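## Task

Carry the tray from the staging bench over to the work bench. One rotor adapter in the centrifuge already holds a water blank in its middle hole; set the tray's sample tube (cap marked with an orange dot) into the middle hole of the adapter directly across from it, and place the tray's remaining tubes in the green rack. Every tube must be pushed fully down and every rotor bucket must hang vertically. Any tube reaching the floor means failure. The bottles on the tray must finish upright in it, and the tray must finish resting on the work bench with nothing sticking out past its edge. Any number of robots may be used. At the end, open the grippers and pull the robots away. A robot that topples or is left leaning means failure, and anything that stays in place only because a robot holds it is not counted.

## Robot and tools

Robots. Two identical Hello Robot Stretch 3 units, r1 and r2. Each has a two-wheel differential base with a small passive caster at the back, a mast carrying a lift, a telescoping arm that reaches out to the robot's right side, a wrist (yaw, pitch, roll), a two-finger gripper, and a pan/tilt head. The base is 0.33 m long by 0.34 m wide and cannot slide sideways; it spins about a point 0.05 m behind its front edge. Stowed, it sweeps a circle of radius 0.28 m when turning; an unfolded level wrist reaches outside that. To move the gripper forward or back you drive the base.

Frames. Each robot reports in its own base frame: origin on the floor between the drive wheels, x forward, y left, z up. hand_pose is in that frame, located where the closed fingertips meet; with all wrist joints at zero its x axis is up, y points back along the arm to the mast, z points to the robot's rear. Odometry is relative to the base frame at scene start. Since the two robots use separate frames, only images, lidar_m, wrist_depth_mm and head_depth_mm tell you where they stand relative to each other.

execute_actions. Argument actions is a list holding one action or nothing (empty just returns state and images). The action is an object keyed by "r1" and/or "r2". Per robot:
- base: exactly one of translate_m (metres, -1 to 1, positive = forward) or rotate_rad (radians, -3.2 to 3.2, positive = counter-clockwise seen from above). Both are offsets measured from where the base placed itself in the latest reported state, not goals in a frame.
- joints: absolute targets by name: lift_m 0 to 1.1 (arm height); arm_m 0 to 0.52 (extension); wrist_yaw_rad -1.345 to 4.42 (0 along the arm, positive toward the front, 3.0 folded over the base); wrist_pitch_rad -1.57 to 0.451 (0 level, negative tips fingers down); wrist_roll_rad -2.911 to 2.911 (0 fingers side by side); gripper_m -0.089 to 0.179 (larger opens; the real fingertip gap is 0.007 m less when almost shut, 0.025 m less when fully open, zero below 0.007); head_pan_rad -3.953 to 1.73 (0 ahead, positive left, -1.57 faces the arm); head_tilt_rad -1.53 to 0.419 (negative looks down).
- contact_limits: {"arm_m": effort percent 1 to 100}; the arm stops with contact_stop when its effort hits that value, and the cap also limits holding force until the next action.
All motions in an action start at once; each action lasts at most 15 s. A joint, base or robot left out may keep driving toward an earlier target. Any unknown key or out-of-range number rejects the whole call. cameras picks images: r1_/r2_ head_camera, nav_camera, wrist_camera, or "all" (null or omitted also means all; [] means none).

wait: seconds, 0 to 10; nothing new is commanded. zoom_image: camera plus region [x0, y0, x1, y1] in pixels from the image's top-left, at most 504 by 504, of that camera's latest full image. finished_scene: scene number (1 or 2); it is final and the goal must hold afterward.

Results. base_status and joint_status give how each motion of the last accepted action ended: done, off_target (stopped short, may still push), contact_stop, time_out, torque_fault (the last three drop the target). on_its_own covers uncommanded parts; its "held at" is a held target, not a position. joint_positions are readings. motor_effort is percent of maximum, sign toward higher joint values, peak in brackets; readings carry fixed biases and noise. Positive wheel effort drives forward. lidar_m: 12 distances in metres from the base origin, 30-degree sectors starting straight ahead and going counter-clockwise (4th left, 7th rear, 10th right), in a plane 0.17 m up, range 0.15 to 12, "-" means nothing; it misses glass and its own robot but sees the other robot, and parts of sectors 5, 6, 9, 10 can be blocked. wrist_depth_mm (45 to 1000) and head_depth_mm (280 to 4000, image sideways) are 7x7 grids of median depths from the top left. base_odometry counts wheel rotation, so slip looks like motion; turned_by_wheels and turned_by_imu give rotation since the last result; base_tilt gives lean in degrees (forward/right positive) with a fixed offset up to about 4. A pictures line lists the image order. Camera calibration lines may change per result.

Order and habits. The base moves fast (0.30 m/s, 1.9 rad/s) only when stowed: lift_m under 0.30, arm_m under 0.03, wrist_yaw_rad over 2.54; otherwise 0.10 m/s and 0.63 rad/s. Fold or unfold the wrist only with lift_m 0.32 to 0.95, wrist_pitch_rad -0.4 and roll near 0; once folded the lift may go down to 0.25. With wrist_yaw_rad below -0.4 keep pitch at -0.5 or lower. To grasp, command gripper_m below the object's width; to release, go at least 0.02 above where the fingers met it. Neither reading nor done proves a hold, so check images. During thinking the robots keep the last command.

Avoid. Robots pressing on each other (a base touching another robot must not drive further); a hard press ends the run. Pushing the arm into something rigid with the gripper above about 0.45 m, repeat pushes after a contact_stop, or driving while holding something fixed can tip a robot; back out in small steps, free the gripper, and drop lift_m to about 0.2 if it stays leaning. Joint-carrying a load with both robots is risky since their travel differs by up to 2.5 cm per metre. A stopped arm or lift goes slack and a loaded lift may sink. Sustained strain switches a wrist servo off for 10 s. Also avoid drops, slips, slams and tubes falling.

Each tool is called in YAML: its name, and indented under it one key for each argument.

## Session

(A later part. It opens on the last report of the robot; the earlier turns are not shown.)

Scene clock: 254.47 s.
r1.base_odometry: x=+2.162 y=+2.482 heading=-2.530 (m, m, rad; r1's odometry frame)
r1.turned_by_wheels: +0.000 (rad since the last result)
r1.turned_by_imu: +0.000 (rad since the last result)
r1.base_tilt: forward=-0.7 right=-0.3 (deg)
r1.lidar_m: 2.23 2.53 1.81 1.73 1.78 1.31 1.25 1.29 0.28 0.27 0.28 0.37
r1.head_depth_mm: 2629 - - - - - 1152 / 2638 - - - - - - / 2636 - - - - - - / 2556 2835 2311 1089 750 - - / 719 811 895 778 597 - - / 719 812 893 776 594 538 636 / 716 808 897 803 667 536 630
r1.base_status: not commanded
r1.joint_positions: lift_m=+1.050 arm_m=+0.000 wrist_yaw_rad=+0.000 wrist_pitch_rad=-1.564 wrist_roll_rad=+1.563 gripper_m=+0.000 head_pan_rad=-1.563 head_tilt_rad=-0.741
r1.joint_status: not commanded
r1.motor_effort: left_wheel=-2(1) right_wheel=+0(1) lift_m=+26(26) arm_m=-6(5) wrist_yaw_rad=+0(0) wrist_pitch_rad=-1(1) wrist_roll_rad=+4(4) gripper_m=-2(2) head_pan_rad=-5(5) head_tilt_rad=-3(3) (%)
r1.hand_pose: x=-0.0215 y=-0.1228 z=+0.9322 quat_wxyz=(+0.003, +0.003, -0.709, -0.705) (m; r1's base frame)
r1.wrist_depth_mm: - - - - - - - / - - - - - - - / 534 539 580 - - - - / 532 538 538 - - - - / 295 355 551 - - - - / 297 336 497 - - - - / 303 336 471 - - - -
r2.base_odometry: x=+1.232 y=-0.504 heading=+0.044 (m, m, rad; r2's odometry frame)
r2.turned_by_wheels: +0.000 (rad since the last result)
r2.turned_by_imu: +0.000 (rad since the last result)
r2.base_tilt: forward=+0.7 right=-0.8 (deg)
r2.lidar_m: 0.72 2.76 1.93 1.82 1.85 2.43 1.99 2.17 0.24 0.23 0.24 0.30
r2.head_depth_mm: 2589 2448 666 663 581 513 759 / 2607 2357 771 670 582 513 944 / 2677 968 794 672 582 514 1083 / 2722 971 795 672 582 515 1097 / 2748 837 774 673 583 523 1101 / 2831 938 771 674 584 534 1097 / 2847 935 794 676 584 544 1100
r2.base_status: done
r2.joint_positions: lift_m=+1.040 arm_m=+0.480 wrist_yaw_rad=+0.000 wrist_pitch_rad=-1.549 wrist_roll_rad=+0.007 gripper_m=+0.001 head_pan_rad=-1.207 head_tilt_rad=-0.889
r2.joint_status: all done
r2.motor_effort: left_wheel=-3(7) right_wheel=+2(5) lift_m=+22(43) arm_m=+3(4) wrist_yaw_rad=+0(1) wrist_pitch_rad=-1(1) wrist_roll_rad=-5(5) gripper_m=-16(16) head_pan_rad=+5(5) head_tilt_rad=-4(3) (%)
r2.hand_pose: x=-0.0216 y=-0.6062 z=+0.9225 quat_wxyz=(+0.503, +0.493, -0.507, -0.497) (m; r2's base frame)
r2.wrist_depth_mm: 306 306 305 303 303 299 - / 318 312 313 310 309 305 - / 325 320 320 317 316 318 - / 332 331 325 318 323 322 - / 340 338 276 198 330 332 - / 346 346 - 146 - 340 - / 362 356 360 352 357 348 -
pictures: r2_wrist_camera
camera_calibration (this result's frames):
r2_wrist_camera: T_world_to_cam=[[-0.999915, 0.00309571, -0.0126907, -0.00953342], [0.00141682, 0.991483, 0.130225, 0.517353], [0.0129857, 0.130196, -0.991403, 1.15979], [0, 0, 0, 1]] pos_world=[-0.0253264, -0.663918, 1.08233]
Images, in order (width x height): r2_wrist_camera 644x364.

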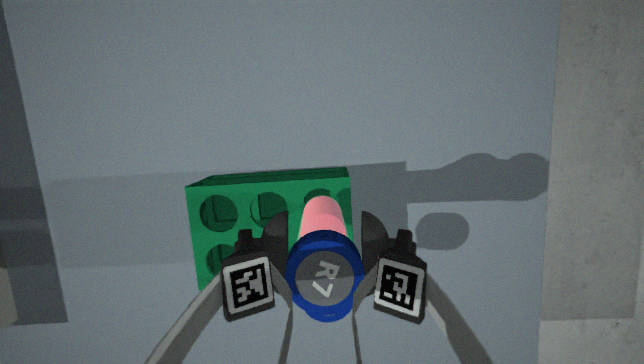

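execute_actions:
  actions:
    - {"r2":{"joints":{"lift_m":1.005}}}
  cameras: ["r2_wrist_camera"]

execute_actions:
  actions:
    - {"r2":{"joints":{"lift_m":0.98}}}
  cameras: ["r2_wrist_camera"]

execute_actions:
  actions:
    - {"r2":{"joints":{"gripper_m":0.06}}}
  cameras: ["r2_wrist_camera","r2_head_camera"]

Scene clock: 257.53 s.
r1.base_odometry: x=+2.162 y=+2.482 heading=-2.530 (m, m, rad; r1's odometry frame)
r1.turned_by_wheels: +0.000 (rad since the last result)
r1.turned_by_imu: +0.000 (rad since the last result)
r1.base_tilt: forward=-0.7 right=-0.3 (deg)
r1.lidar_m: 2.24 2.53 1.81 1.73 1.78 1.31 1.25 1.29 0.28 0.27 0.28 0.37
r1.head_depth_mm: 2654 - - - - - 1153 / 2640 - - - - - - / 2645 - - - - - - / 2532 2868 2310 1094 751 - - / 718 814 896 779 597 - - / 717 811 890 777 594 538 635 / 716 808 893 803 666 537 629
r1.base_status: not commanded
r1.joint_positions: lift_m=+1.050 arm_m=+0.000 wrist_yaw_rad=+0.000 wrist_pitch_rad=-1.564 wrist_roll_rad=+1.563 gripper_m=+0.000 head_pan_rad=-1.563 head_tilt_rad=-0.741
r1.joint_status: not commanded
r1.motor_effort: left_wheel=-1(0) right_wheel=+1(0) lift_m=+26(26) arm_m=-5(6) wrist_yaw_rad=+1(0) wrist_pitch_rad=-1(1) wrist_roll_rad=+4(4) gripper_m=-3(1) head_pan_rad=-5(5) head_tilt_rad=-3(3) (%)
r1.hand_pose: x=-0.0215 y=-0.1228 z=+0.9322 quat_wxyz=(+0.003, +0.003, -0.709, -0.705) (m; r1's base frame)
r1.wrist_depth_mm: - - - - - - - / - - - - - - - / 535 532 571 - - - - / 529 542 539 - - - - / 293 348 559 - - - - / 298 340 493 - - - - / 305 341 472 - - - -
r2.base_odometry: x=+1.232 y=-0.504 heading=+0.044 (m, m, rad; r2's odometry frame)
r2.turned_by_wheels: +0.000 (rad since the last result)
r2.turned_by_imu: +0.000 (rad since the last result)
r2.base_tilt: forward=+0.8 right=-0.8 (deg)
r2.lidar_m: 0.71 2.78 1.93 1.82 1.86 2.43 2.00 2.16 0.24 0.23 0.23 0.31
r2.head_depth_mm: 2573 2340 656 663 581 513 759 / 2635 2368 773 670 582 515 945 / 2692 968 793 671 582 513 1081 / 2693 973 794 671 583 515 1098 / 2731 837 772 674 583 524 1101 / 2824 936 774 673 584 534 1101 / 2866 933 792 675 585 544 1098
r2.base_status: not commanded
r2.joint_positions: lift_m=+1.005 arm_m=+0.480 wrist_yaw_rad=+0.000 wrist_pitch_rad=-1.549 wrist_roll_rad=+0.007 gripper_m=+0.001 head_pan_rad=-1.207 head_tilt_rad=-0.889
r2.joint_status: all done
r2.motor_effort: left_wheel=-4(3) right_wheel=+1(2) lift_m=+21(22) arm_m=+3(4) wrist_yaw_rad=+0(1) wrist_pitch_rad=-1(1) wrist_roll_rad=-5(5) gripper_m=-16(15) head_pan_rad=+5(5) head_tilt_rad=-3(3) (%)
r2.hand_pose: x=-0.0216 y=-0.6062 z=+0.8875 quat_wxyz=(+0.503, +0.493, -0.507, -0.497) (m; r2's base frame)
r2.wrist_depth_mm: 274 270 271 270 267 265 972 / 280 278 275 275 274 273 - / 284 288 284 278 278 278 - / 295 293 288 261 286 288 - / 304 302 265 176 295 295 - / 311 310 - 146 - 305 - / 325 317 317 181 315 310 -
pictures: r2_wrist_camera
camera_calibration (this result's frames):
r2_wrist_camera: T_world_to_cam=[[-0.999915, 0.0030949, -0.0126907, -0.0099779], [0.00141602, 0.991483, 0.130225, 0.521909], [0.0129857, 0.130196, -0.991403, 1.12511], [0, 0, 0, 1]] pos_world=[-0.0253264, -0.663918, 1.04735]
Images, in order (width x height): r2_wrist_camera 644x364.

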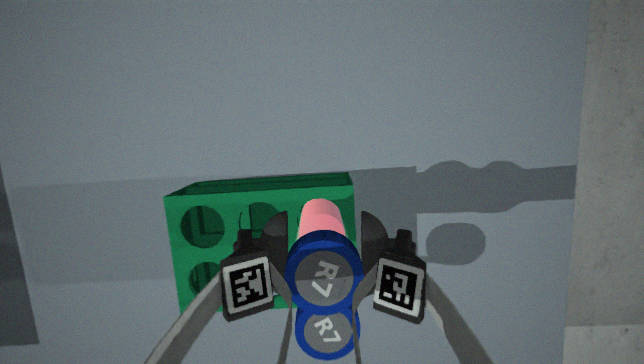

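Scene clock: 258.53 s.
r1.base_odometry: x=+2.162 y=+2.482 heading=-2.530 (m, m, rad; r1's odometry frame)
r1.turned_by_wheels: +0.000 (rad since the last result)
r1.turned_by_imu: +0.000 (rad since the last result)
r1.base_tilt: forward=-0.7 right=-0.4 (deg)
r1.lidar_m: 2.24 2.54 1.81 1.73 1.78 1.32 1.25 1.29 0.28 0.27 0.27 0.37
r1.head_depth_mm: 2643 - - - - - 1152 / 2652 - - - - - - / 2629 - - - - - - / 2538 2844 2301 1085 752 - - / 719 811 892 780 597 - - / 718 812 894 778 593 538 635 / 717 809 897 803 665 537 629
r1.base_status: not commanded
r1.joint_positions: lift_m=+1.050 arm_m=+0.000 wrist_yaw_rad=+0.000 wrist_pitch_rad=-1.564 wrist_roll_rad=+1.563 gripper_m=+0.000 head_pan_rad=-1.563 head_tilt_rad=-0.741
r1.joint_status: not commanded
r1.motor_effort: left_wheel=+0(1) right_wheel=+0(1) lift_m=+27(26) arm_m=-5(6) wrist_yaw_rad=+0(1) wrist_pitch_rad=-1(1) wrist_roll_rad=+4(4) gripper_m=-1(2) head_pan_rad=-5(5) head_tilt_rad=-4(3) (%)
r1.hand_pose: x=-0.0215 y=-0.1228 z=+0.9322 quat_wxyz=(+0.003, +0.003, -0.709, -0.705) (m; r1's base frame)
r1.wrist_depth_mm: - - - - - - - / - - - - - - - / 541 534 577 - - - - / 531 541 542 - - - - / 290 351 558 - - - - / 295 339 494 - - - - / 308 337 476 - - - -
r2.base_odometry: x=+1.232 y=-0.504 heading=+0.044 (m, m, rad; r2's odometry frame)
r2.turned_by_wheels: +0.000 (rad since the last result)
r2.turned_by_imu: +0.000 (rad since the last result)
r2.base_tilt: forward=+0.7 right=-0.8 (deg)
r2.lidar_m: 0.72 2.77 1.93 1.82 1.86 2.44 2.00 2.16 0.24 0.23 0.23 0.31
r2.head_depth_mm: 2576 2361 653 661 581 513 758 / 2606 2364 771 671 582 514 944 / 2694 971 791 671 583 514 1080 / 2719 967 796 673 582 515 1098 / 2734 836 773 673 584 524 1099 / 2828 938 774 673 584 534 1100 / 2866 933 794 675 586 543 1099
r2.base_status: not commanded
r2.joint_positions: lift_m=+0.980 arm_m=+0.480 wrist_yaw_rad=+0.000 wrist_pitch_rad=-1.549 wrist_roll_rad=+0.007 gripper_m=+0.001 head_pan_rad=-1.207 head_tilt_rad=-0.889
r2.joint_status: all done
r2.motor_effort: left_wheel=-3(3) right_wheel=+2(2) lift_m=+21(23) arm_m=+4(3) wrist_yaw_rad=+0(0) wrist_pitch_rad=-1(1) wrist_roll_rad=-5(5) gripper_m=-15(16) head_pan_rad=+5(5) head_tilt_rad=-3(3) (%)
r2.hand_pose: x=-0.0216 y=-0.6062 z=+0.8625 quat_wxyz=(+0.503, +0.493, -0.507, -0.497) (m; r2's base frame)
r2.wrist_depth_mm: 250 249 245 246 242 243 243 / 254 255 253 250 251 248 248 / 262 260 259 259 256 254 255 / 269 266 262 259 264 260 262 / 277 274 211 198 268 267 - / 285 284 - 145 - 276 - / 296 292 289 154 288 282 -
pictures: r2_wrist_camera
camera_calibration (this result's frames):
r2_wrist_camera: T_world_to_cam=[[-0.999915, 0.00309461, -0.0126907, -0.0102954], [0.00141573, 0.991483, 0.130225, 0.525165], [0.0129856, 0.130196, -0.991403, 1.10032], [0, 0, 0, 1]] pos_world=[-0.0253264, -0.663918, 1.02235]
Images, in order (width x height): r2_wrist_camera 644x364.

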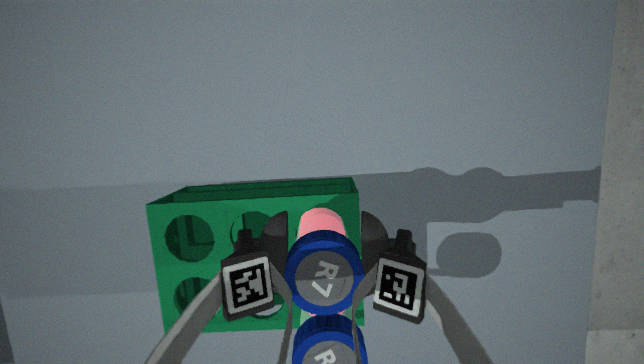

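Scene clock: 259.60 s.
r1.base_odometry: x=+2.162 y=+2.482 heading=-2.530 (m, m, rad; r1's odometry frame)
r1.turned_by_wheels: +0.000 (rad since the last result)
r1.turned_by_imu: +0.000 (rad since the last result)
r1.base_tilt: forward=-0.8 right=-0.2 (deg)
r1.lidar_m: 2.24 2.53 1.82 1.73 1.78 1.31 1.25 1.30 0.28 0.27 0.28 0.37
r1.head_depth_mm: 2646 - - - - - 1154 / 2648 - - - - - - / 2625 - - - - - - / 2550 2849 2331 1086 751 - - / 719 812 893 778 597 - - / 716 811 893 779 594 537 634 / 716 809 897 800 666 536 631
r1.base_status: not commanded
r1.joint_positions: lift_m=+1.050 arm_m=+0.000 wrist_yaw_rad=+0.000 wrist_pitch_rad=-1.564 wrist_roll_rad=+1.563 gripper_m=+0.000 head_pan_rad=-1.563 head_tilt_rad=-0.741
r1.joint_status: not commanded
r1.motor_effort: left_wheel=-1(1) right_wheel=+1(1) lift_m=+26(26) arm_m=-5(6) wrist_yaw_rad=+0(0) wrist_pitch_rad=-1(1) wrist_roll_rad=+4(4) gripper_m=-1(2) head_pan_rad=-4(5) head_tilt_rad=-3(3) (%)
r1.hand_pose: x=-0.0215 y=-0.1228 z=+0.9322 quat_wxyz=(+0.003, +0.003, -0.709, -0.705) (m; r1's base frame)
r1.wrist_depth_mm: - - - - - - - / - - - - - - - / 528 532 575 - - - - / 539 525 536 - - - - / 292 350 540 - - - - / 296 339 493 - - - - / 303 341 476 - - - -
r2.base_odometry: x=+1.232 y=-0.504 heading=+0.044 (m, m, rad; r2's odometry frame)
r2.turned_by_wheels: +0.000 (rad since the last result)
r2.turned_by_imu: +0.000 (rad since the last result)
r2.base_tilt: forward=+0.6 right=-0.9 (deg)
r2.lidar_m: 0.72 2.77 1.93 1.82 1.85 2.43 1.99 2.17 0.24 0.23 0.23 0.31
r2.head_depth_mm: 2553 2358 659 662 581 513 759 / 2619 2360 772 670 582 514 943 / 2698 970 793 670 583 514 1082 / 2715 969 794 672 583 516 1095 / 2760 835 771 673 584 524 1101 / 2824 935 773 673 584 534 1102 / 2837 933 794 674 585 544 1102
r2.base_status: not commanded
r2.joint_positions: lift_m=+0.980 arm_m=+0.480 wrist_yaw_rad=+0.000 wrist_pitch_rad=-1.550 wrist_roll_rad=+0.007 gripper_m=+0.060 head_pan_rad=-1.207 head_tilt_rad=-0.889
r2.joint_status: all done
r2.motor_effort: left_wheel=-3(3) right_wheel=+2(2) lift_m=+22(21) arm_m=+3(4) wrist_yaw_rad=+1(1) wrist_pitch_rad=-1(1) wrist_roll_rad=-5(5) gripper_m=+0(93) head_pan_rad=+5(5) head_tilt_rad=-4(4) (%)
r2.hand_pose: x=-0.0216 y=-0.6060 z=+0.8625 quat_wxyz=(+0.503, +0.493, -0.507, -0.497) (m; r2's base frame)
r2.wrist_depth_mm: 248 248 247 245 242 242 241 / 255 253 254 251 250 248 250 / 260 259 258 257 256 255 255 / 270 267 263 260 261 263 261 / 274 275 244 204 269 268 - / 284 282 - 148 - 275 - / 291 290 288 153 288 284 -
pictures: r2_head_camera (sideways: a quarter turn clockwise sets it upright), r2_wrist_camera
camera_calibration (this result's frames):
r2_head_camera: T_world_to_cam=[[-0.242584, 0.717319, -0.653151, 0.864268], [0.946895, 0.321539, 0.00144635, -0.00569984], [0.211051, -0.618115, -0.757226, 0.936888], [0, 0, 0, 1]] pos_world=[0.0173232, -0.0390185, 1.27394]
r2_wrist_camera: T_world_to_cam=[[-0.999915, 0.00310623, -0.0126886, -0.0102905], [0.00141729, 0.99138, 0.131007, 0.524226], [0.0129861, 0.130977, -0.9913, 1.1007], [0, 0, 0, 1]] pos_world=[-0.0253264, -0.663842, 1.02231]
Images, in order (width x height): r2_head_camera 896x504, r2_wrist_camera 644x364.

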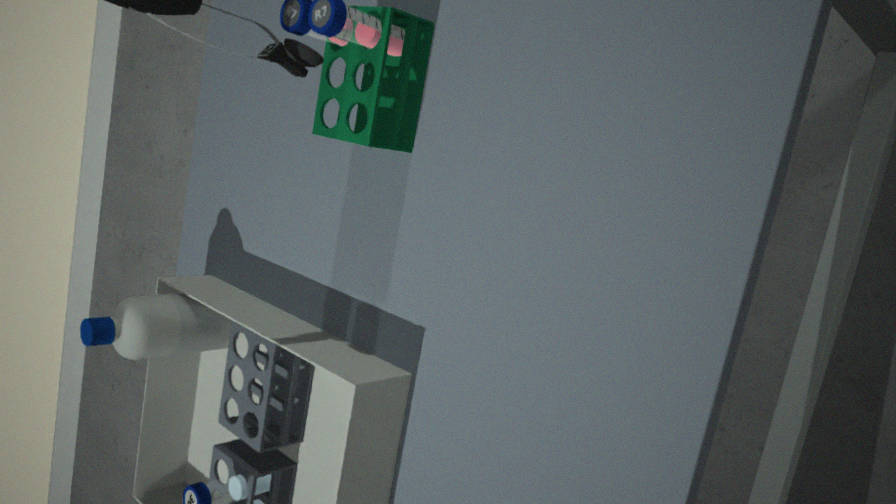

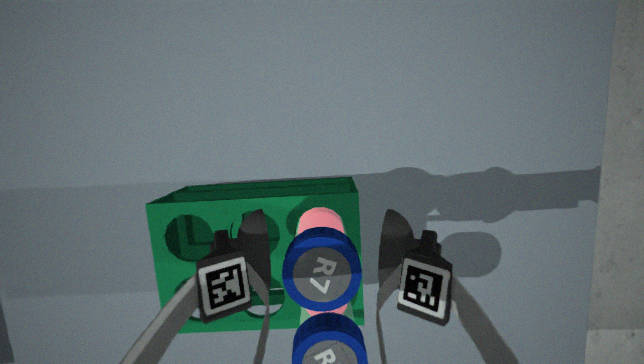

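execute_actions:
  actions:
    - {"r2":{"joints":{"lift_m":1.08}}}
  cameras: []

execute_actions:
  actions:
    - {"r2":{"base":{"translate_m":0.505},"joints":{"arm_m":0.492,"wrist_roll_rad":1.564,"gripper_m":0.065}}}
  cameras: []

execute_actions:
  actions:
    - {"r2":{"joints":{"lift_m":1.03}}}
  cameras: ["r2_wrist_camera"]

Scene clock: 262.60 s.
r1.base_odometry: x=+2.162 y=+2.482 heading=-2.530 (m, m, rad; r1's odometry frame)
r1.turned_by_wheels: +0.000 (rad since the last result)
r1.turned_by_imu: +0.000 (rad since the last result)
r1.base_tilt: forward=-0.7 right=-0.3 (deg)
r1.lidar_m: 2.24 2.53 1.81 1.73 1.78 1.31 1.25 1.29 0.28 0.27 0.28 0.37
r1.head_depth_mm: 2651 - - - - - 1154 / 2676 - - - - - - / 2635 - - - - - - / 2548 2876 2319 1089 751 - - / 718 813 898 777 598 - - / 717 811 891 778 594 538 633 / 716 809 897 803 667 536 630
r1.base_status: not commanded
r1.joint_positions: lift_m=+1.050 arm_m=+0.000 wrist_yaw_rad=+0.000 wrist_pitch_rad=-1.564 wrist_roll_rad=+1.563 gripper_m=+0.000 head_pan_rad=-1.563 head_tilt_rad=-0.741
r1.joint_status: not commanded
r1.motor_effort: left_wheel=-1(1) right_wheel=+0(1) lift_m=+26(27) arm_m=-5(6) wrist_yaw_rad=+0(0) wrist_pitch_rad=-1(1) wrist_roll_rad=+4(3) gripper_m=-1(1) head_pan_rad=-4(5) head_tilt_rad=-4(3) (%)
r1.hand_pose: x=-0.0215 y=-0.1228 z=+0.9322 quat_wxyz=(+0.003, +0.003, -0.709, -0.705) (m; r1's base frame)
r1.wrist_depth_mm: - - - - - - - / - - - - - - - / 532 522 570 - - - - / 533 539 528 - - - - / 291 355 558 - - - - / 295 338 499 - - - - / 305 342 468 - - - -
r2.base_odometry: x=+1.232 y=-0.504 heading=+0.044 (m, m, rad; r2's odometry frame)
r2.turned_by_wheels: +0.000 (rad since the last result)
r2.turned_by_imu: +0.000 (rad since the last result)
r2.base_tilt: forward=+0.8 right=-0.8 (deg)
r2.lidar_m: 0.72 2.77 1.93 1.82 1.86 2.43 1.99 2.17 0.24 0.23 0.23 0.30
r2.head_depth_mm: 2569 2366 666 662 581 513 758 / 2601 2358 772 671 582 514 942 / 2692 970 793 673 582 514 1083 / 2708 967 793 671 582 515 1100 / 2766 838 772 674 584 524 1100 / 2807 937 772 674 584 534 1101 / 2849 934 792 676 584 544 1100
r2.base_status: not commanded
r2.joint_positions: lift_m=+1.080 arm_m=+0.480 wrist_yaw_rad=+0.000 wrist_pitch_rad=-1.550 wrist_roll_rad=+0.007 gripper_m=+0.060 head_pan_rad=-1.207 head_tilt_rad=-0.889
r2.joint_status: all done
r2.motor_effort: left_wheel=-3(3) right_wheel=+2(2) lift_m=+45(47) arm_m=+3(4) wrist_yaw_rad=+1(0) wrist_pitch_rad=-1(1) wrist_roll_rad=-5(5) gripper_m=+0(1) head_pan_rad=+5(5) head_tilt_rad=-4(3) (%)
r2.hand_pose: x=-0.0216 y=-0.6060 z=+0.9615 quat_wxyz=(+0.503, +0.493, -0.507, -0.497) (m; r2's base frame)
r2.wrist_depth_mm: 345 346 341 341 340 334 - / 352 353 352 347 345 346 - / 362 361 357 360 355 352 - / 375 374 367 305 364 363 - / 382 384 361 311 369 377 - / 392 392 - 386 - 387 - / 407 403 403 398 395 - -
pictures: none
No camera images: the call's "cameras" was empty. Leave "cameras" out to get every camera's image.

Scene clock: 268.80 s.
r1.base_odometry: x=+2.162 y=+2.482 heading=-2.530 (m, m, rad; r1's odometry frame)
r1.turned_by_wheels: +0.000 (rad since the last result)
r1.turned_by_imu: +0.000 (rad since the last result)
r1.base_tilt: forward=-0.7 right=-0.3 (deg)
r1.lidar_m: 2.23 2.53 1.81 1.73 1.78 1.31 1.25 1.29 0.28 0.27 0.28 0.37
r1.head_depth_mm: 2649 - - - - - 1152 / 2619 - - - - - - / 2625 - - - - - - / 2567 2823 2327 1086 753 - - / 719 812 894 779 597 - - / 716 810 892 778 593 538 633 / 715 811 897 802 665 537 628
r1.base_status: not commanded
r1.joint_positions: lift_m=+1.050 arm_m=+0.000 wrist_yaw_rad=+0.000 wrist_pitch_rad=-1.564 wrist_roll_rad=+1.563 gripper_m=+0.000 head_pan_rad=-1.563 head_tilt_rad=-0.741
r1.joint_status: not commanded
r1.motor_effort: left_wheel=-1(1) right_wheel=+1(1) lift_m=+26(26) arm_m=-6(6) wrist_yaw_rad=+0(0) wrist_pitch_rad=-1(1) wrist_roll_rad=+4(4) gripper_m=-2(1) head_pan_rad=-4(4) head_tilt_rad=-4(3) (%)
r1.hand_pose: x=-0.0215 y=-0.1228 z=+0.9322 quat_wxyz=(+0.003, +0.003, -0.709, -0.705) (m; r1's base frame)
r1.wrist_depth_mm: - - - - - - - / - - - - - - - / 526 518 569 - - - - / 542 537 529 - - - - / 292 345 549 - - - - / 299 343 498 - - - - / 304 339 473 - - - -
r2.base_odometry: x=+1.737 y=-0.481 heading=+0.044 (m, m, rad; r2's odometry frame)
r2.turned_by_wheels: +0.000 (rad since the last result)
r2.turned_by_imu: -0.001 (rad since the last result)
r2.base_tilt: forward=+0.8 right=-0.9 (deg)
r2.lidar_m: 0.61 2.83 1.96 1.85 1.89 2.47 2.50 0.30 0.21 0.20 0.20 0.26
r2.head_depth_mm: 2551 2365 696 667 581 513 466 / 2622 2374 557 593 582 513 474 / 2655 2363 793 644 582 514 482 / 2733 968 795 672 583 515 946 / 2749 970 795 672 584 515 975 / 2808 974 796 674 584 515 1102 / 2840 975 799 675 585 524 1102
r2.base_status: done
r2.joint_positions: lift_m=+1.080 arm_m=+0.492 wrist_yaw_rad=+0.000 wrist_pitch_rad=-1.550 wrist_roll_rad=+1.556 gripper_m=+0.065 head_pan_rad=-1.207 head_tilt_rad=-0.889
r2.joint_status: all done
r2.motor_effort: left_wheel=-3(4) right_wheel=+2(8) lift_m=+46(46) arm_m=+4(5) wrist_yaw_rad=+1(0) wrist_pitch_rad=-1(1) wrist_roll_rad=+5(4) gripper_m=+1(38) head_pan_rad=+5(5) head_tilt_rad=-3(4) (%)
r2.hand_pose: x=-0.0215 y=-0.6177 z=+0.9615 quat_wxyz=(+0.005, +0.005, -0.714, -0.700) (m; r2's base frame)
r2.wrist_depth_mm: 203 237 338 284 335 331 336 / 352 283 347 289 344 338 343 / 363 355 358 349 354 350 347 / 378 367 364 354 362 355 358 / - 374 375 312 372 328 371 / - 364 - 316 - 232 377 / - 402 398 403 396 212 388
pictures: none
No camera images: the call's "cameras" was empty. Leave "cameras" out to get every camera's image.

Scene clock: 270.10 s.
r1.base_odometry: x=+2.162 y=+2.482 heading=-2.530 (m, m, rad; r1's odometry frame)
r1.turned_by_wheels: +0.000 (rad since the last result)
r1.turned_by_imu: +0.000 (rad since the last result)
r1.base_tilt: forward=-0.7 right=-0.3 (deg)
r1.lidar_m: 2.23 2.53 1.81 1.73 1.78 1.31 1.25 1.29 0.28 0.27 0.27 0.37
r1.head_depth_mm: 2615 - - - - - 1153 / 2637 - - - - - - / 2650 - - - - - - / 2578 2881 2325 1093 750 - - / 720 811 895 778 596 - - / 718 809 891 775 595 539 633 / 716 811 895 805 665 536 628
r1.base_status: not commanded
r1.joint_positions: lift_m=+1.050 arm_m=+0.000 wrist_yaw_rad=+0.000 wrist_pitch_rad=-1.564 wrist_roll_rad=+1.563 gripper_m=+0.000 head_pan_rad=-1.563 head_tilt_rad=-0.741
r1.joint_status: not commanded
r1.motor_effort: left_wheel=-1(1) right_wheel=+1(1) lift_m=+27(27) arm_m=-7(5) wrist_yaw_rad=-1(1) wrist_pitch_rad=-1(1) wrist_roll_rad=+4(4) gripper_m=-1(2) head_pan_rad=-4(5) head_tilt_rad=-4(3) (%)
r1.hand_pose: x=-0.0215 y=-0.1228 z=+0.9322 quat_wxyz=(+0.003, +0.003, -0.709, -0.705) (m; r1's base frame)
r1.wrist_depth_mm: - - - - - - - / - - - - - - - / 546 533 575 - - - - / 535 534 540 - - - - / 293 349 556 - - - - / 301 338 492 - - - - / 306 340 473 - - - -
r2.base_odometry: x=+1.737 y=-0.481 heading=+0.044 (m, m, rad; r2's odometry frame)
r2.turned_by_wheels: +0.000 (rad since the last result)
r2.turned_by_imu: +0.000 (rad since the last result)
r2.base_tilt: forward=+0.8 right=-0.8 (deg)
r2.lidar_m: 0.61 2.83 1.96 1.86 1.89 2.47 2.50 0.30 0.21 0.20 0.20 0.26
r2.head_depth_mm: 2540 2350 695 666 580 512 466 / 2598 2344 556 593 582 514 473 / 2643 2375 793 643 583 514 482 / 2693 972 795 672 582 515 946 / 2734 971 796 673 584 515 974 / 2796 973 796 674 585 516 1098 / 2820 975 798 675 585 525 1099
r2.base_status: not commanded
r2.joint_positions: lift_m=+1.030 arm_m=+0.492 wrist_yaw_rad=+0.000 wrist_pitch_rad=-1.550 wrist_roll_rad=+1.556 gripper_m=+0.065 head_pan_rad=-1.207 head_tilt_rad=-0.889
r2.joint_status: all done
r2.motor_effort: left_wheel=-3(3) right_wheel=+2(2) lift_m=+21(42) arm_m=+3(4) wrist_yaw_rad=+0(0) wrist_pitch_rad=-1(1) wrist_roll_rad=+5(5) gripper_m=+1(0) head_pan_rad=+4(5) head_tilt_rad=-4(4) (%)
r2.hand_pose: x=-0.0215 y=-0.6177 z=+0.9125 quat_wxyz=(+0.005, +0.005, -0.714, -0.700) (m; r2's base frame)
r2.wrist_depth_mm: 176 235 290 235 286 285 285 / 224 285 296 241 295 291 290 / 273 308 304 298 303 300 301 / 272 318 314 298 311 305 307 / 283 324 322 256 316 287 317 / 297 334 - 263 - 220 324 / 348 311 301 276 295 187 181
pictures: r2_wrist_camera
camera_calibration (this result's frames):
r2_wrist_camera: T_world_to_cam=[[-0.0188752, 0.99925, -0.0338212, 0.646223], [0.988405, 0.0237465, 0.149975, -0.0644804], [0.150666, -0.0305983, -0.988111, 1.05204], [0, 0, 0, 1]] pos_world=[-0.0825753, -0.612016, 1.07106]
Images, in order (width x height): r2_wrist_camera 644x364.

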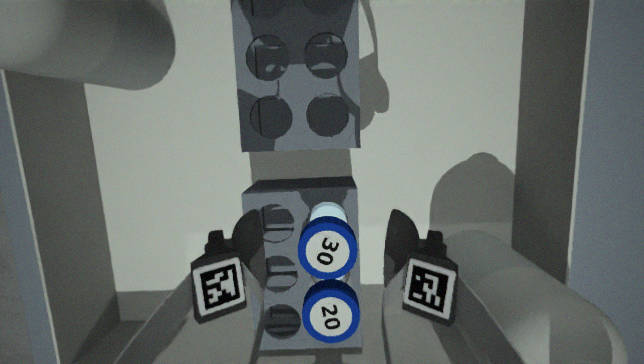

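execute_actions:
  actions:
    - {"r2":{"base":{"translate_m":0.007},"joints":{"lift_m":0.985,"arm_m":0.485}}}
  cameras: ["r2_wrist_camera"]

execute_actions:
  actions:
    - {"r2":{"joints":{"gripper_m":0}}}
  cameras: []

execute_actions:
  actions:
    - {"r2":{"joints":{"lift_m":1.1}}}
  cameras: ["r2_wrist_camera"]

execute_actions:
  actions:
    - {"r2":{"base":{"translate_m":-0.432},"joints":{"arm_m":0.447,"wrist_roll_rad":0}}}
  cameras: []

execute_actions:
  actions:
    - {"r2":{"joints":{"lift_m":1.04}}}
  cameras: ["r2_wrist_camera"]

Scene clock: 273.40 s.
r1.base_odometry: x=+2.162 y=+2.482 heading=-2.530 (m, m, rad; r1's odometry frame)
r1.turned_by_wheels: +0.000 (rad since the last result)
r1.turned_by_imu: +0.000 (rad since the last result)
r1.base_tilt: forward=-0.8 right=-0.3 (deg)
r1.lidar_m: 2.23 2.54 1.81 1.73 1.78 1.31 1.25 1.29 0.28 0.27 0.27 0.37
r1.head_depth_mm: 2691 - - - - - 1155 / 2631 - - - - - - / 2650 - - - - - - / 2555 2850 2323 1090 751 - - / 719 812 894 778 597 - - / 716 809 891 778 595 538 634 / 717 809 896 800 666 535 631
r1.base_status: not commanded
r1.joint_positions: lift_m=+1.050 arm_m=+0.000 wrist_yaw_rad=+0.000 wrist_pitch_rad=-1.564 wrist_roll_rad=+1.563 gripper_m=+0.000 head_pan_rad=-1.563 head_tilt_rad=-0.741
r1.joint_status: not commanded
r1.motor_effort: left_wheel=-1(1) right_wheel=+1(1) lift_m=+27(27) arm_m=-6(5) wrist_yaw_rad=-1(1) wrist_pitch_rad=-1(1) wrist_roll_rad=+4(4) gripper_m=-1(2) head_pan_rad=-4(4) head_tilt_rad=-3(3) (%)
r1.hand_pose: x=-0.0215 y=-0.1228 z=+0.9322 quat_wxyz=(+0.003, +0.003, -0.709, -0.705) (m; r1's base frame)
r1.wrist_depth_mm: - - - - - - - / - - - - - - - / 538 535 574 - - - - / 544 531 546 - - - - / 289 350 563 - - - - / 295 337 509 - - - - / 306 340 463 - - - -
r2.base_odometry: x=+1.744 y=-0.481 heading=+0.044 (m, m, rad; r2's odometry frame)
r2.turned_by_wheels: +0.000 (rad since the last result)
r2.turned_by_imu: +0.000 (rad since the last result)
r2.base_tilt: forward=+0.6 right=-0.8 (deg)
r2.lidar_m: 0.61 2.82 1.96 1.86 1.89 2.48 2.50 0.30 0.21 0.19 0.20 0.26
r2.head_depth_mm: 2534 2364 696 629 581 513 466 / 2590 2362 555 592 583 513 473 / 2648 2348 793 643 583 514 482 / 2711 2367 794 673 584 515 945 / 2747 971 795 673 584 515 975 / 2812 973 796 673 585 515 1101 / 2844 975 798 672 584 525 1100
r2.base_status: done
r2.joint_positions: lift_m=+0.986 arm_m=+0.485 wrist_yaw_rad=+0.000 wrist_pitch_rad=-1.550 wrist_roll_rad=+1.556 gripper_m=+0.065 head_pan_rad=-1.207 head_tilt_rad=-0.889
r2.joint_status: all done
r2.motor_effort: left_wheel=-3(4) right_wheel=+2(9) lift_m=+21(22) arm_m=-1(1) wrist_yaw_rad=+0(1) wrist_pitch_rad=-1(1) wrist_roll_rad=+5(5) gripper_m=+0(0) head_pan_rad=+5(5) head_tilt_rad=-3(4) (%)
r2.hand_pose: x=-0.0215 y=-0.6113 z=+0.8675 quat_wxyz=(+0.005, +0.005, -0.714, -0.700) (m; r2's base frame)
r2.wrist_depth_mm: 188 247 220 221 246 243 200 / 260 256 226 197 250 250 201 / 264 263 254 201 260 255 212 / 267 269 264 251 265 265 215 / 276 280 272 202 271 268 227 / 276 284 - 150 - 204 208 / 274 291 262 156 286 170 148
pictures: r2_wrist_camera
camera_calibration (this result's frames):
r2_wrist_camera: T_world_to_cam=[[-0.0187784, 0.999251, -0.0338214, 0.638279], [0.988407, 0.0236508, 0.149977, -0.0579459], [0.150665, -0.0306129, -0.988111, 1.00777], [0, 0, 0, 1]] pos_world=[-0.0825751, -0.60558, 1.02607]
Images, in order (width x height): r2_wrist_camera 644x364.

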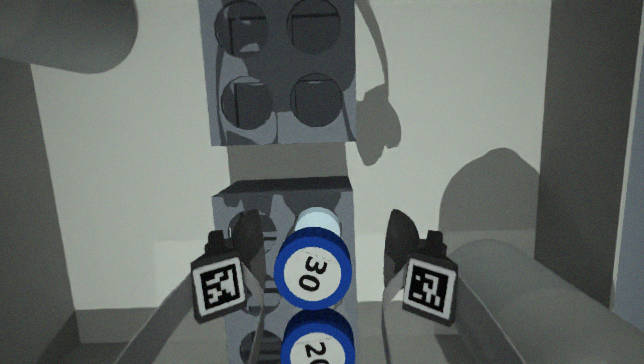

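Scene clock: 274.53 s.
r1.base_odometry: x=+2.162 y=+2.482 heading=-2.530 (m, m, rad; r1's odometry frame)
r1.turned_by_wheels: +0.000 (rad since the last result)
r1.turned_by_imu: +0.000 (rad since the last result)
r1.base_tilt: forward=-0.7 right=-0.3 (deg)
r1.lidar_m: 2.24 2.54 1.81 1.73 1.78 1.31 1.25 1.29 0.28 0.27 0.28 0.37
r1.head_depth_mm: 2651 - - - - - 1154 / 2642 - - - - - - / 2630 - - - - - - / 2549 2867 2322 1088 751 - - / 718 812 896 780 597 - - / 717 812 890 777 594 539 634 / 718 809 896 804 667 536 629
r1.base_status: not commanded
r1.joint_positions: lift_m=+1.050 arm_m=+0.000 wrist_yaw_rad=+0.000 wrist_pitch_rad=-1.564 wrist_roll_rad=+1.563 gripper_m=+0.000 head_pan_rad=-1.563 head_tilt_rad=-0.741
r1.joint_status: not commanded
r1.motor_effort: left_wheel=-1(0) right_wheel=+1(1) lift_m=+26(27) arm_m=-6(6) wrist_yaw_rad=-1(0) wrist_pitch_rad=-1(1) wrist_roll_rad=+4(4) gripper_m=-2(2) head_pan_rad=-5(5) head_tilt_rad=-4(3) (%)
r1.hand_pose: x=-0.0215 y=-0.1228 z=+0.9322 quat_wxyz=(+0.003, +0.003, -0.709, -0.705) (m; r1's base frame)
r1.wrist_depth_mm: - - - - - - - / - - - - - - - / 540 526 567 - - - - / 542 533 541 - - - - / 293 348 552 - - - - / 294 335 492 - - - - / 303 337 470 - - - -
r2.base_odometry: x=+1.744 y=-0.481 heading=+0.044 (m, m, rad; r2's odometry frame)
r2.turned_by_wheels: +0.000 (rad since the last result)
r2.turned_by_imu: +0.000 (rad since the last result)
r2.base_tilt: forward=+0.7 right=-0.8 (deg)
r2.lidar_m: 0.61 2.82 1.96 1.85 1.90 2.48 2.50 0.30 0.21 0.19 0.20 0.26
r2.head_depth_mm: 2526 2350 690 628 581 514 466 / 2589 2365 554 592 582 514 474 / 2647 2367 791 643 582 514 482 / 2698 2369 793 672 583 514 945 / 2759 972 795 674 583 515 977 / 2801 973 797 676 585 516 1100 / 2829 975 798 674 585 525 1099
r2.base_status: not commanded
r2.joint_positions: lift_m=+0.985 arm_m=+0.485 wrist_yaw_rad=+0.000 wrist_pitch_rad=-1.548 wrist_roll_rad=+1.556 gripper_m=+0.001 head_pan_rad=-1.207 head_tilt_rad=-0.889
r2.joint_status: all done
r2.motor_effort: left_wheel=-3(3) right_wheel=+2(2) lift_m=+22(21) arm_m=-1(1) wrist_yaw_rad=+0(1) wrist_pitch_rad=-2(2) wrist_roll_rad=+5(5) gripper_m=-16(100) head_pan_rad=+5(5) head_tilt_rad=-4(5) (%)
r2.hand_pose: x=-0.0215 y=-0.6118 z=+0.8675 quat_wxyz=(+0.005, +0.005, -0.715, -0.699) (m; r2's base frame)
r2.wrist_depth_mm: 187 246 217 220 247 244 202 / 258 257 227 196 250 249 203 / 264 263 253 228 257 256 214 / 268 269 266 250 264 262 216 / 275 279 274 198 269 269 229 / 275 287 - 146 - 206 210 / 273 291 259 156 280 173 149
pictures: none
No camera images: the call's "cameras" was empty. Leave "cameras" out to get every camera's image.

Scene clock: 276.40 s.
r1.base_odometry: x=+2.162 y=+2.482 heading=-2.530 (m, m, rad; r1's odometry frame)
r1.turned_by_wheels: +0.000 (rad since the last result)
r1.turned_by_imu: +0.000 (rad since the last result)
r1.base_tilt: forward=-0.7 right=-0.3 (deg)
r1.lidar_m: 2.24 2.53 1.81 1.73 1.78 1.31 1.25 1.29 0.28 0.27 0.27 0.37
r1.head_depth_mm: 2646 - - - - - 1155 / 2624 - - - - - - / 2653 - - - - - - / 2549 2867 2334 1090 751 - - / 717 812 898 780 597 - - / 717 810 889 779 594 538 635 / 716 812 894 803 666 536 630
r1.base_status: not commanded
r1.joint_positions: lift_m=+1.050 arm_m=+0.000 wrist_yaw_rad=+0.000 wrist_pitch_rad=-1.564 wrist_roll_rad=+1.563 gripper_m=+0.000 head_pan_rad=-1.563 head_tilt_rad=-0.741
r1.joint_status: not commanded
r1.motor_effort: left_wheel=-1(1) right_wheel=+1(0) lift_m=+27(27) arm_m=-5(6) wrist_yaw_rad=+0(0) wrist_pitch_rad=-1(1) wrist_roll_rad=+4(4) gripper_m=+0(1) head_pan_rad=-4(5) head_tilt_rad=-3(4) (%)
r1.hand_pose: x=-0.0215 y=-0.1228 z=+0.9322 quat_wxyz=(+0.003, +0.003, -0.709, -0.705) (m; r1's base frame)
r1.wrist_depth_mm: - - - - - - - / - - - - - - - / 541 528 573 - - - - / 533 530 536 - - - - / 295 352 557 - - - - / 297 340 498 - - - - / 306 340 462 - - - -
r2.base_odometry: x=+1.744 y=-0.481 heading=+0.044 (m, m, rad; r2's odometry frame)
r2.turned_by_wheels: +0.000 (rad since the last result)
r2.turned_by_imu: +0.000 (rad since the last result)
r2.base_tilt: forward=+0.8 right=-0.7 (deg)
r2.lidar_m: 0.61 2.83 1.96 1.85 1.89 2.48 2.50 0.30 0.21 0.19 0.20 0.26
r2.head_depth_mm: 2527 2350 700 628 582 513 466 / 2592 2350 554 593 582 514 474 / 2675 2361 792 644 583 514 482 / 2714 2358 793 673 584 515 946 / 2753 971 795 672 583 515 979 / 2799 974 795 674 584 516 1103 / 2821 975 798 675 584 525 1100
r2.base_status: not commanded
r2.joint_positions: lift_m=+1.099 arm_m=+0.485 wrist_yaw_rad=+0.000 wrist_pitch_rad=-1.548 wrist_roll_rad=+1.556 gripper_m=+0.001 head_pan_rad=-1.207 head_tilt_rad=-0.889
r2.joint_status: all done
r2.motor_effort: left_wheel=-3(3) right_wheel=+2(2) lift_m=+46(49) arm_m=-1(1) wrist_yaw_rad=+0(0) wrist_pitch_rad=-2(2) wrist_roll_rad=+5(5) gripper_m=-15(16) head_pan_rad=+5(4) head_tilt_rad=-3(4) (%)
r2.hand_pose: x=-0.0215 y=-0.6118 z=+0.9815 quat_wxyz=(+0.005, +0.005, -0.715, -0.699) (m; r2's base frame)
r2.wrist_depth_mm: 224 247 357 332 351 351 351 / 380 322 366 361 364 356 363 / - 370 379 376 374 364 370 / - 382 386 385 382 380 378 / - 387 392 198 342 340 387 / - 376 - 145 - 248 408 / - 428 426 420 422 229 411
pictures: r2_wrist_camera
camera_calibration (this result's frames):
r2_wrist_camera: T_world_to_cam=[[-0.0187448, 0.999189, -0.0356309, 0.644335], [0.988407, 0.0238892, 0.149934, -0.0748375], [0.150664, -0.0324073, -0.988054, 1.1192], [0, 0, 0, 1]] pos_world=[-0.0825751, -0.605755, 1.14001]
Images, in order (width x height): r2_wrist_camera 644x364.

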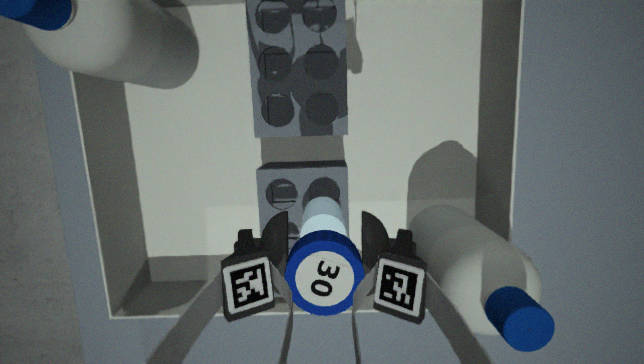

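Scene clock: 281.80 s.
r1.base_odometry: x=+2.162 y=+2.482 heading=-2.530 (m, m, rad; r1's odometry frame)
r1.turned_by_wheels: +0.000 (rad since the last result)
r1.turned_by_imu: +0.000 (rad since the last result)
r1.base_tilt: forward=-0.7 right=-0.2 (deg)
r1.lidar_m: 2.24 2.53 1.82 1.73 1.78 1.31 1.25 1.29 0.28 0.27 0.27 0.37
r1.head_depth_mm: 2649 - - - - - 1153 / 2636 - - - - - - / 2604 - - - - - - / 2560 2868 2333 1090 751 - - / 720 814 896 781 598 - - / 718 811 889 776 595 538 633 / 715 810 898 803 665 536 629
r1.base_status: not commanded
r1.joint_positions: lift_m=+1.050 arm_m=+0.000 wrist_yaw_rad=+0.000 wrist_pitch_rad=-1.564 wrist_roll_rad=+1.563 gripper_m=+0.000 head_pan_rad=-1.563 head_tilt_rad=-0.741
r1.joint_status: not commanded
r1.motor_effort: left_wheel=-1(2) right_wheel=+1(1) lift_m=+26(26) arm_m=-5(5) wrist_yaw_rad=-1(1) wrist_pitch_rad=-1(1) wrist_roll_rad=+3(4) gripper_m=-2(1) head_pan_rad=-5(5) head_tilt_rad=-3(4) (%)
r1.hand_pose: x=-0.0215 y=-0.1228 z=+0.9322 quat_wxyz=(+0.003, +0.003, -0.709, -0.705) (m; r1's base frame)
r1.wrist_depth_mm: - - - - - - - / - - - - - - - / 541 537 573 - - - - / 535 538 539 - - - - / 295 349 559 - - - - / 295 338 498 - - - - / 306 340 474 - - - -
r2.base_odometry: x=+1.312 y=-0.500 heading=+0.044 (m, m, rad; r2's odometry frame)
r2.turned_by_wheels: +0.000 (rad since the last result)
r2.turned_by_imu: +0.001 (rad since the last result)
r2.base_tilt: forward=+0.8 right=-1.0 (deg)
r2.lidar_m: 0.70 2.78 1.93 1.82 1.87 2.44 2.07 0.34 0.24 0.22 0.23 0.30
r2.head_depth_mm: 2539 2367 727 656 582 513 929 / 2627 2363 792 671 583 514 943 / 2666 969 795 672 582 514 957 / 2698 813 759 673 583 515 1096 / 2772 910 765 660 584 524 1102 / 2808 929 772 674 583 533 1098 / 2834 898 774 676 586 543 1103
r2.base_status: done
r2.joint_positions: lift_m=+1.099 arm_m=+0.447 wrist_yaw_rad=+0.000 wrist_pitch_rad=-1.548 wrist_roll_rad=+0.008 gripper_m=+0.001 head_pan_rad=-1.207 head_tilt_rad=-0.889
r2.joint_status: all done
r2.motor_effort: left_wheel=-3(7) right_wheel=+2(5) lift_m=+45(45) arm_m=-1(1) wrist_yaw_rad=+1(1) wrist_pitch_rad=-2(2) wrist_roll_rad=-5(7) gripper_m=-16(15) head_pan_rad=+5(4) head_tilt_rad=-5(4) (%)
r2.hand_pose: x=-0.0216 y=-0.5740 z=+0.9815 quat_wxyz=(+0.504, +0.492, -0.507, -0.497) (m; r2's base frame)
r2.wrist_depth_mm: 329 362 362 357 359 356 358 / 323 371 371 366 365 365 368 / 335 383 382 378 373 376 - / 387 388 390 378 316 383 - / 397 399 401 198 330 398 - / 378 418 - 146 - 407 - / 426 426 421 419 424 413 -
pictures: none
No camera images: the call's "cameras" was empty. Leave "cameras" out to get every camera's image.

Scene clock: 283.17 s.
r1.base_odometry: x=+2.162 y=+2.482 heading=-2.530 (m, m, rad; r1's odometry frame)
r1.turned_by_wheels: +0.000 (rad since the last result)
r1.turned_by_imu: +0.000 (rad since the last result)
r1.base_tilt: forward=-0.7 right=-0.3 (deg)
r1.lidar_m: 2.24 2.53 1.81 1.73 1.78 1.31 1.25 1.29 0.28 0.27 0.27 0.37
r1.head_depth_mm: 2643 - - - - - 1157 / 2625 - - - - - - / 2625 - - - - - - / 2541 2827 2321 1087 751 - - / 719 810 896 779 597 - - / 718 812 892 778 594 538 635 / 715 811 896 803 667 536 628
r1.base_status: not commanded
r1.joint_positions: lift_m=+1.050 arm_m=+0.000 wrist_yaw_rad=+0.000 wrist_pitch_rad=-1.564 wrist_roll_rad=+1.563 gripper_m=+0.000 head_pan_rad=-1.563 head_tilt_rad=-0.741
r1.joint_status: not commanded
r1.motor_effort: left_wheel=-1(1) right_wheel=+1(0) lift_m=+26(27) arm_m=-6(5) wrist_yaw_rad=+0(1) wrist_pitch_rad=-1(1) wrist_roll_rad=+4(4) gripper_m=-2(2) head_pan_rad=-4(5) head_tilt_rad=-3(4) (%)
r1.hand_pose: x=-0.0215 y=-0.1228 z=+0.9322 quat_wxyz=(+0.003, +0.003, -0.709, -0.705) (m; r1's base frame)
r1.wrist_depth_mm: - - - - - - - / - - - - - - - / 538 533 567 - - - - / 535 534 546 - - - - / 293 345 547 - - - - / 297 338 503 - - - - / 303 340 472 - - - -
r2.base_odometry: x=+1.312 y=-0.500 heading=+0.044 (m, m, rad; r2's odometry frame)
r2.turned_by_wheels: +0.000 (rad since the last result)
r2.turned_by_imu: +0.000 (rad since the last result)
r2.base_tilt: forward=+0.7 right=-0.8 (deg)
r2.lidar_m: 0.70 2.78 1.93 1.83 1.87 2.44 2.07 0.34 0.24 0.22 0.23 0.30
r2.head_depth_mm: 2570 2343 683 657 582 512 928 / 2616 2358 792 671 581 514 943 / 2695 969 792 672 583 514 959 / 2700 812 758 673 583 515 1098 / 2771 906 765 660 583 524 1096 / 2809 927 773 674 584 534 1101 / 2825 901 774 675 585 543 1098
r2.base_status: not commanded
r2.joint_positions: lift_m=+1.040 arm_m=+0.447 wrist_yaw_rad=+0.000 wrist_pitch_rad=-1.548 wrist_roll_rad=+0.008 gripper_m=+0.001 head_pan_rad=-1.207 head_tilt_rad=-0.889
r2.joint_status: all done
r2.motor_effort: left_wheel=-3(3) right_wheel=+2(2) lift_m=+22(42) arm_m=-1(1) wrist_yaw_rad=+0(1) wrist_pitch_rad=-2(2) wrist_roll_rad=-5(5) gripper_m=-16(15) head_pan_rad=+5(4) head_tilt_rad=-4(3) (%)
r2.hand_pose: x=-0.0216 y=-0.5740 z=+0.9225 quat_wxyz=(+0.504, +0.492, -0.507, -0.497) (m; r2's base frame)
r2.wrist_depth_mm: 304 305 306 302 301 303 299 / 312 311 312 310 308 309 305 / 314 322 319 316 314 310 313 / 307 331 329 266 264 321 324 / 304 337 334 197 265 328 330 / 303 348 - 146 - 342 339 / 362 361 358 357 351 352 352
pictures: r2_wrist_camera
camera_calibration (this result's frames):
r2_wrist_camera: T_world_to_cam=[[-0.999913, 0.00359609, -0.0127061, -0.00933293], [0.00192433, 0.991615, 0.129211, 0.486481], [0.0130642, 0.129176, -0.991536, 1.15513], [0, 0, 0, 1]] pos_world=[-0.0253591, -0.631582, 1.08237]
Images, in order (width x height): r2_wrist_camera 644x364.

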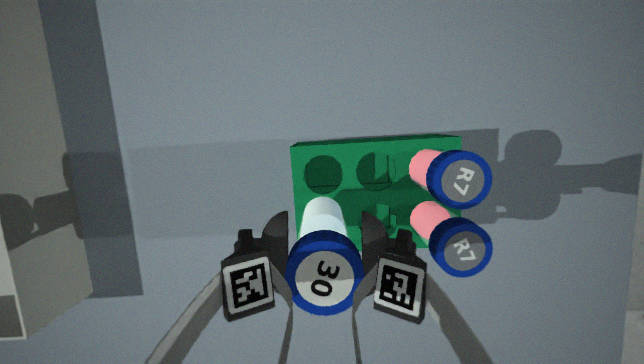

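execute_actions:
  actions:
    - {"r2":{"base":{"translate_m":-0.002},"joints":{"arm_m":0.433}}}
  cameras: []

execute_actions:
  actions:
    - {"r2":{"joints":{"lift_m":1.015}}}
  cameras: ["r2_wrist_camera"]

execute_actions:
  actions:
    - {"r2":{"joints":{"lift_m":0.98}}}
  cameras: ["r2_wrist_camera"]

Scene clock: 287.83 s.
r1.base_odometry: x=+2.162 y=+2.482 heading=-2.530 (m, m, rad; r1's odometry frame)
r1.turned_by_wheels: +0.000 (rad since the last result)
r1.turned_by_imu: +0.000 (rad since the last result)
r1.base_tilt: forward=-0.8 right=-0.3 (deg)
r1.lidar_m: 2.24 2.53 1.81 1.73 1.79 1.31 1.25 1.29 0.28 0.27 0.27 0.37
r1.head_depth_mm: 2655 - - - - - 1152 / 2659 - - - - - - / 2626 - - - - - - / 2558 2855 2319 1088 753 - - / 720 812 895 779 597 - - / 718 809 893 777 594 539 633 / 716 807 898 804 666 536 628
r1.base_status: not commanded
r1.joint_positions: lift_m=+1.050 arm_m=+0.000 wrist_yaw_rad=+0.000 wrist_pitch_rad=-1.564 wrist_roll_rad=+1.563 gripper_m=+0.000 head_pan_rad=-1.563 head_tilt_rad=-0.741
r1.joint_status: not commanded
r1.motor_effort: left_wheel=+0(0) right_wheel=+1(1) lift_m=+26(26) arm_m=-5(6) wrist_yaw_rad=+0(0) wrist_pitch_rad=-1(1) wrist_roll_rad=+4(4) gripper_m=-2(1) head_pan_rad=-4(5) head_tilt_rad=-2(3) (%)
r1.hand_pose: x=-0.0215 y=-0.1228 z=+0.9322 quat_wxyz=(+0.003, +0.003, -0.709, -0.705) (m; r1's base frame)
r1.wrist_depth_mm: - - - - - - - / - - - - - - - / 538 530 583 - - - - / 532 533 536 - - - - / 292 351 541 - - - - / 294 339 502 - - - - / 302 338 468 - - - -
r2.base_odometry: x=+1.310 y=-0.500 heading=+0.044 (m, m, rad; r2's odometry frame)
r2.turned_by_wheels: +0.000 (rad since the last result)
r2.turned_by_imu: +0.000 (rad since the last result)
r2.base_tilt: forward=+0.6 right=-0.9 (deg)
r2.lidar_m: 0.70 2.78 1.93 1.83 1.87 2.43 2.07 0.34 0.24 0.22 0.23 0.30
r2.head_depth_mm: 2546 2352 686 656 581 513 929 / 2606 2358 793 671 582 513 947 / 2698 971 791 671 582 514 960 / 2714 813 760 673 583 514 1099 / 2778 909 766 660 583 522 1098 / 2828 931 771 675 585 533 1103 / 2864 909 784 674 585 544 1100
r2.base_status: done
r2.joint_positions: lift_m=+1.040 arm_m=+0.433 wrist_yaw_rad=+0.000 wrist_pitch_rad=-1.548 wrist_roll_rad=+0.008 gripper_m=+0.001 head_pan_rad=-1.207 head_tilt_rad=-0.889
r2.joint_status: all done
r2.motor_effort: left_wheel=-3(9) right_wheel=+2(6) lift_m=+22(22) arm_m=-1(1) wrist_yaw_rad=+1(2) wrist_pitch_rad=-2(2) wrist_roll_rad=-5(5) gripper_m=-15(15) head_pan_rad=+4(5) head_tilt_rad=-4(3) (%)
r2.hand_pose: x=-0.0216 y=-0.5600 z=+0.9225 quat_wxyz=(+0.504, +0.492, -0.507, -0.497) (m; r2's base frame)
r2.wrist_depth_mm: 305 307 304 303 300 299 298 / 311 312 312 310 307 308 305 / 313 321 318 315 258 310 312 / 309 332 325 267 261 322 324 / 306 339 339 198 266 327 330 / 302 347 - 146 - 343 340 / 359 361 359 354 350 346 350
pictures: none
No camera images: the call's "cameras" was empty. Leave "cameras" out to get every camera's image.

Scene clock: 288.83 s.
r1.base_odometry: x=+2.162 y=+2.482 heading=-2.530 (m, m, rad; r1's odometry frame)
r1.turned_by_wheels: +0.000 (rad since the last result)
r1.turned_by_imu: +0.000 (rad since the last result)
r1.base_tilt: forward=-0.8 right=-0.4 (deg)
r1.lidar_m: 2.23 2.52 1.81 1.73 1.79 1.31 1.25 1.29 0.28 0.27 0.27 0.37
r1.head_depth_mm: 2641 - - - - - 1153 / 2634 - - - - - - / 2637 - - - - - - / 2546 2858 2323 1090 753 - - / 717 812 895 776 597 - - / 719 812 894 780 594 539 633 / 715 810 895 804 664 536 629
r1.base_status: not commanded
r1.joint_positions: lift_m=+1.050 arm_m=+0.000 wrist_yaw_rad=+0.000 wrist_pitch_rad=-1.564 wrist_roll_rad=+1.563 gripper_m=+0.000 head_pan_rad=-1.563 head_tilt_rad=-0.741
r1.joint_status: not commanded
r1.motor_effort: left_wheel=-1(1) right_wheel=+2(2) lift_m=+27(26) arm_m=-6(5) wrist_yaw_rad=-1(0) wrist_pitch_rad=-1(2) wrist_roll_rad=+3(4) gripper_m=-1(3) head_pan_rad=-5(5) head_tilt_rad=-3(3) (%)
r1.hand_pose: x=-0.0215 y=-0.1228 z=+0.9322 quat_wxyz=(+0.003, +0.003, -0.709, -0.705) (m; r1's base frame)
r1.wrist_depth_mm: - - - - - - - / - - - - - - - / 535 526 580 - - - - / 543 536 554 - - - - / 294 352 543 - - - - / 296 341 489 - - - - / 303 338 467 - - - -
r2.base_odometry: x=+1.310 y=-0.500 heading=+0.044 (m, m, rad; r2's odometry frame)
r2.turned_by_wheels: +0.000 (rad since the last result)
r2.turned_by_imu: +0.000 (rad since the last result)
r2.base_tilt: forward=+0.8 right=-1.0 (deg)
r2.lidar_m: 0.70 2.78 1.93 1.83 1.87 2.44 2.07 0.34 0.24 0.22 0.23 0.30
r2.head_depth_mm: 2573 2364 665 656 582 513 929 / 2623 2349 792 671 582 514 943 / 2711 970 794 672 583 515 959 / 2714 814 759 672 583 514 1099 / 2777 911 763 660 583 523 1098 / 2817 930 773 674 585 533 1097 / 2862 909 784 675 585 543 1101
r2.base_status: not commanded
r2.joint_positions: lift_m=+1.015 arm_m=+0.433 wrist_yaw_rad=+0.000 wrist_pitch_rad=-1.548 wrist_roll_rad=+0.008 gripper_m=+0.001 head_pan_rad=-1.207 head_tilt_rad=-0.889
r2.joint_status: all done
r2.motor_effort: left_wheel=-3(2) right_wheel=+2(2) lift_m=+22(22) arm_m=-1(1) wrist_yaw_rad=-1(0) wrist_pitch_rad=-1(2) wrist_roll_rad=-5(5) gripper_m=-16(16) head_pan_rad=+5(5) head_tilt_rad=-4(5) (%)
r2.hand_pose: x=-0.0216 y=-0.5600 z=+0.8975 quat_wxyz=(+0.504, +0.492, -0.507, -0.497) (m; r2's base frame)
r2.wrist_depth_mm: 282 282 279 280 279 275 274 / 289 291 287 286 287 284 281 / 293 296 295 286 231 289 291 / 303 301 300 239 236 296 296 / 305 312 310 198 241 180 302 / 303 320 - 145 - 313 312 / 331 330 331 327 327 322 321
pictures: r2_wrist_camera
camera_calibration (this result's frames):
r2_wrist_camera: T_world_to_cam=[[-0.999914, 0.00330161, -0.0126996, -0.00987161], [0.00163314, 0.991616, 0.129212, 0.475816], [0.0130197, 0.12918, -0.991536, 1.12854], [0, 0, 0, 1]] pos_world=[-0.0253411, -0.617578, 1.05738]
Images, in order (width x height): r2_wrist_camera 644x364.

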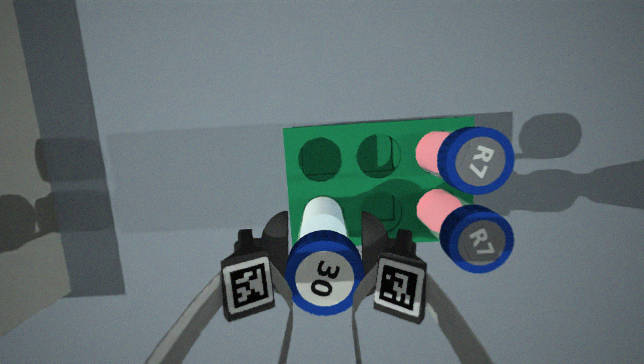

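Scene clock: 289.97 s.
r1.base_odometry: x=+2.162 y=+2.482 heading=-2.530 (m, m, rad; r1's odometry frame)
r1.turned_by_wheels: +0.000 (rad since the last result)
r1.turned_by_imu: +0.000 (rad since the last result)
r1.base_tilt: forward=-0.7 right=-0.3 (deg)
r1.lidar_m: 2.23 2.54 1.81 1.73 1.78 1.32 1.26 1.29 0.28 0.27 0.27 0.37
r1.head_depth_mm: 2656 - - - - - 1159 / 2639 - - - - - - / 2621 - - - - - - / 2556 2838 2308 1084 751 - - / 718 813 896 778 595 - - / 717 810 893 778 595 539 634 / 715 811 897 802 664 536 630
r1.base_status: not commanded
r1.joint_positions: lift_m=+1.050 arm_m=+0.000 wrist_yaw_rad=+0.000 wrist_pitch_rad=-1.564 wrist_roll_rad=+1.563 gripper_m=+0.000 head_pan_rad=-1.563 head_tilt_rad=-0.741
r1.joint_status: not commanded
r1.motor_effort: left_wheel=-2(2) right_wheel=+1(0) lift_m=+26(27) arm_m=-5(5) wrist_yaw_rad=+0(0) wrist_pitch_rad=-1(1) wrist_roll_rad=+3(4) gripper_m=-1(2) head_pan_rad=-4(5) head_tilt_rad=-3(4) (%)
r1.hand_pose: x=-0.0215 y=-0.1228 z=+0.9322 quat_wxyz=(+0.003, +0.003, -0.709, -0.705) (m; r1's base frame)
r1.wrist_depth_mm: - - - - - - - / - - - - - - - / 541 525 572 - - - - / 529 536 541 - - - - / 289 352 543 - - - - / 296 341 495 - - - - / 303 341 472 - - - -
r2.base_odometry: x=+1.310 y=-0.500 heading=+0.044 (m, m, rad; r2's odometry frame)
r2.turned_by_wheels: +0.000 (rad since the last result)
r2.turned_by_imu: +0.000 (rad since the last result)
r2.base_tilt: forward=+0.8 right=-0.8 (deg)
r2.lidar_m: 0.70 2.78 1.93 1.82 1.87 2.44 2.07 0.34 0.24 0.22 0.23 0.30
r2.head_depth_mm: 2555 2374 753 657 581 514 931 / 2629 2367 794 670 582 514 945 / 2701 971 792 671 583 514 959 / 2730 813 758 672 583 515 1100 / 2768 910 765 660 584 524 1099 / 2816 930 773 674 585 534 1104 / 2845 912 783 675 585 544 1097
r2.base_status: not commanded
r2.joint_positions: lift_m=+0.980 arm_m=+0.433 wrist_yaw_rad=+0.000 wrist_pitch_rad=-1.548 wrist_roll_rad=+0.008 gripper_m=+0.001 head_pan_rad=-1.207 head_tilt_rad=-0.889
r2.joint_status: all done
r2.motor_effort: left_wheel=-3(3) right_wheel=+2(2) lift_m=+21(22) arm_m=-1(1) wrist_yaw_rad=+0(0) wrist_pitch_rad=-2(2) wrist_roll_rad=-5(5) gripper_m=-16(15) head_pan_rad=+5(5) head_tilt_rad=-4(3) (%)
r2.hand_pose: x=-0.0216 y=-0.5600 z=+0.8625 quat_wxyz=(+0.504, +0.492, -0.507, -0.497) (m; r2's base frame)
r2.wrist_depth_mm: 248 248 247 245 244 242 242 / 256 254 251 250 248 247 248 / 260 262 259 253 226 190 253 / 269 267 265 204 202 138 259 / 276 273 271 198 207 154 266 / 282 280 - 145 - 146 270 / 293 289 290 287 286 285 280
pictures: r2_wrist_camera
camera_calibration (this result's frames):
r2_wrist_camera: T_world_to_cam=[[-0.999914, 0.00330171, -0.0126996, -0.010316], [0.00163324, 0.991616, 0.129212, 0.480338], [0.0130197, 0.12918, -0.991536, 1.09384], [0, 0, 0, 1]] pos_world=[-0.0253411, -0.617578, 1.02238]
Images, in order (width x height): r2_wrist_camera 644x364.

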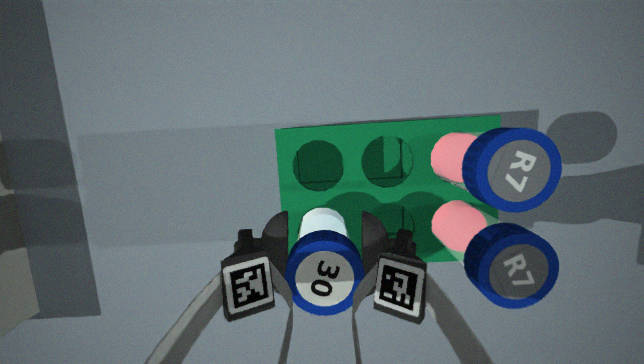

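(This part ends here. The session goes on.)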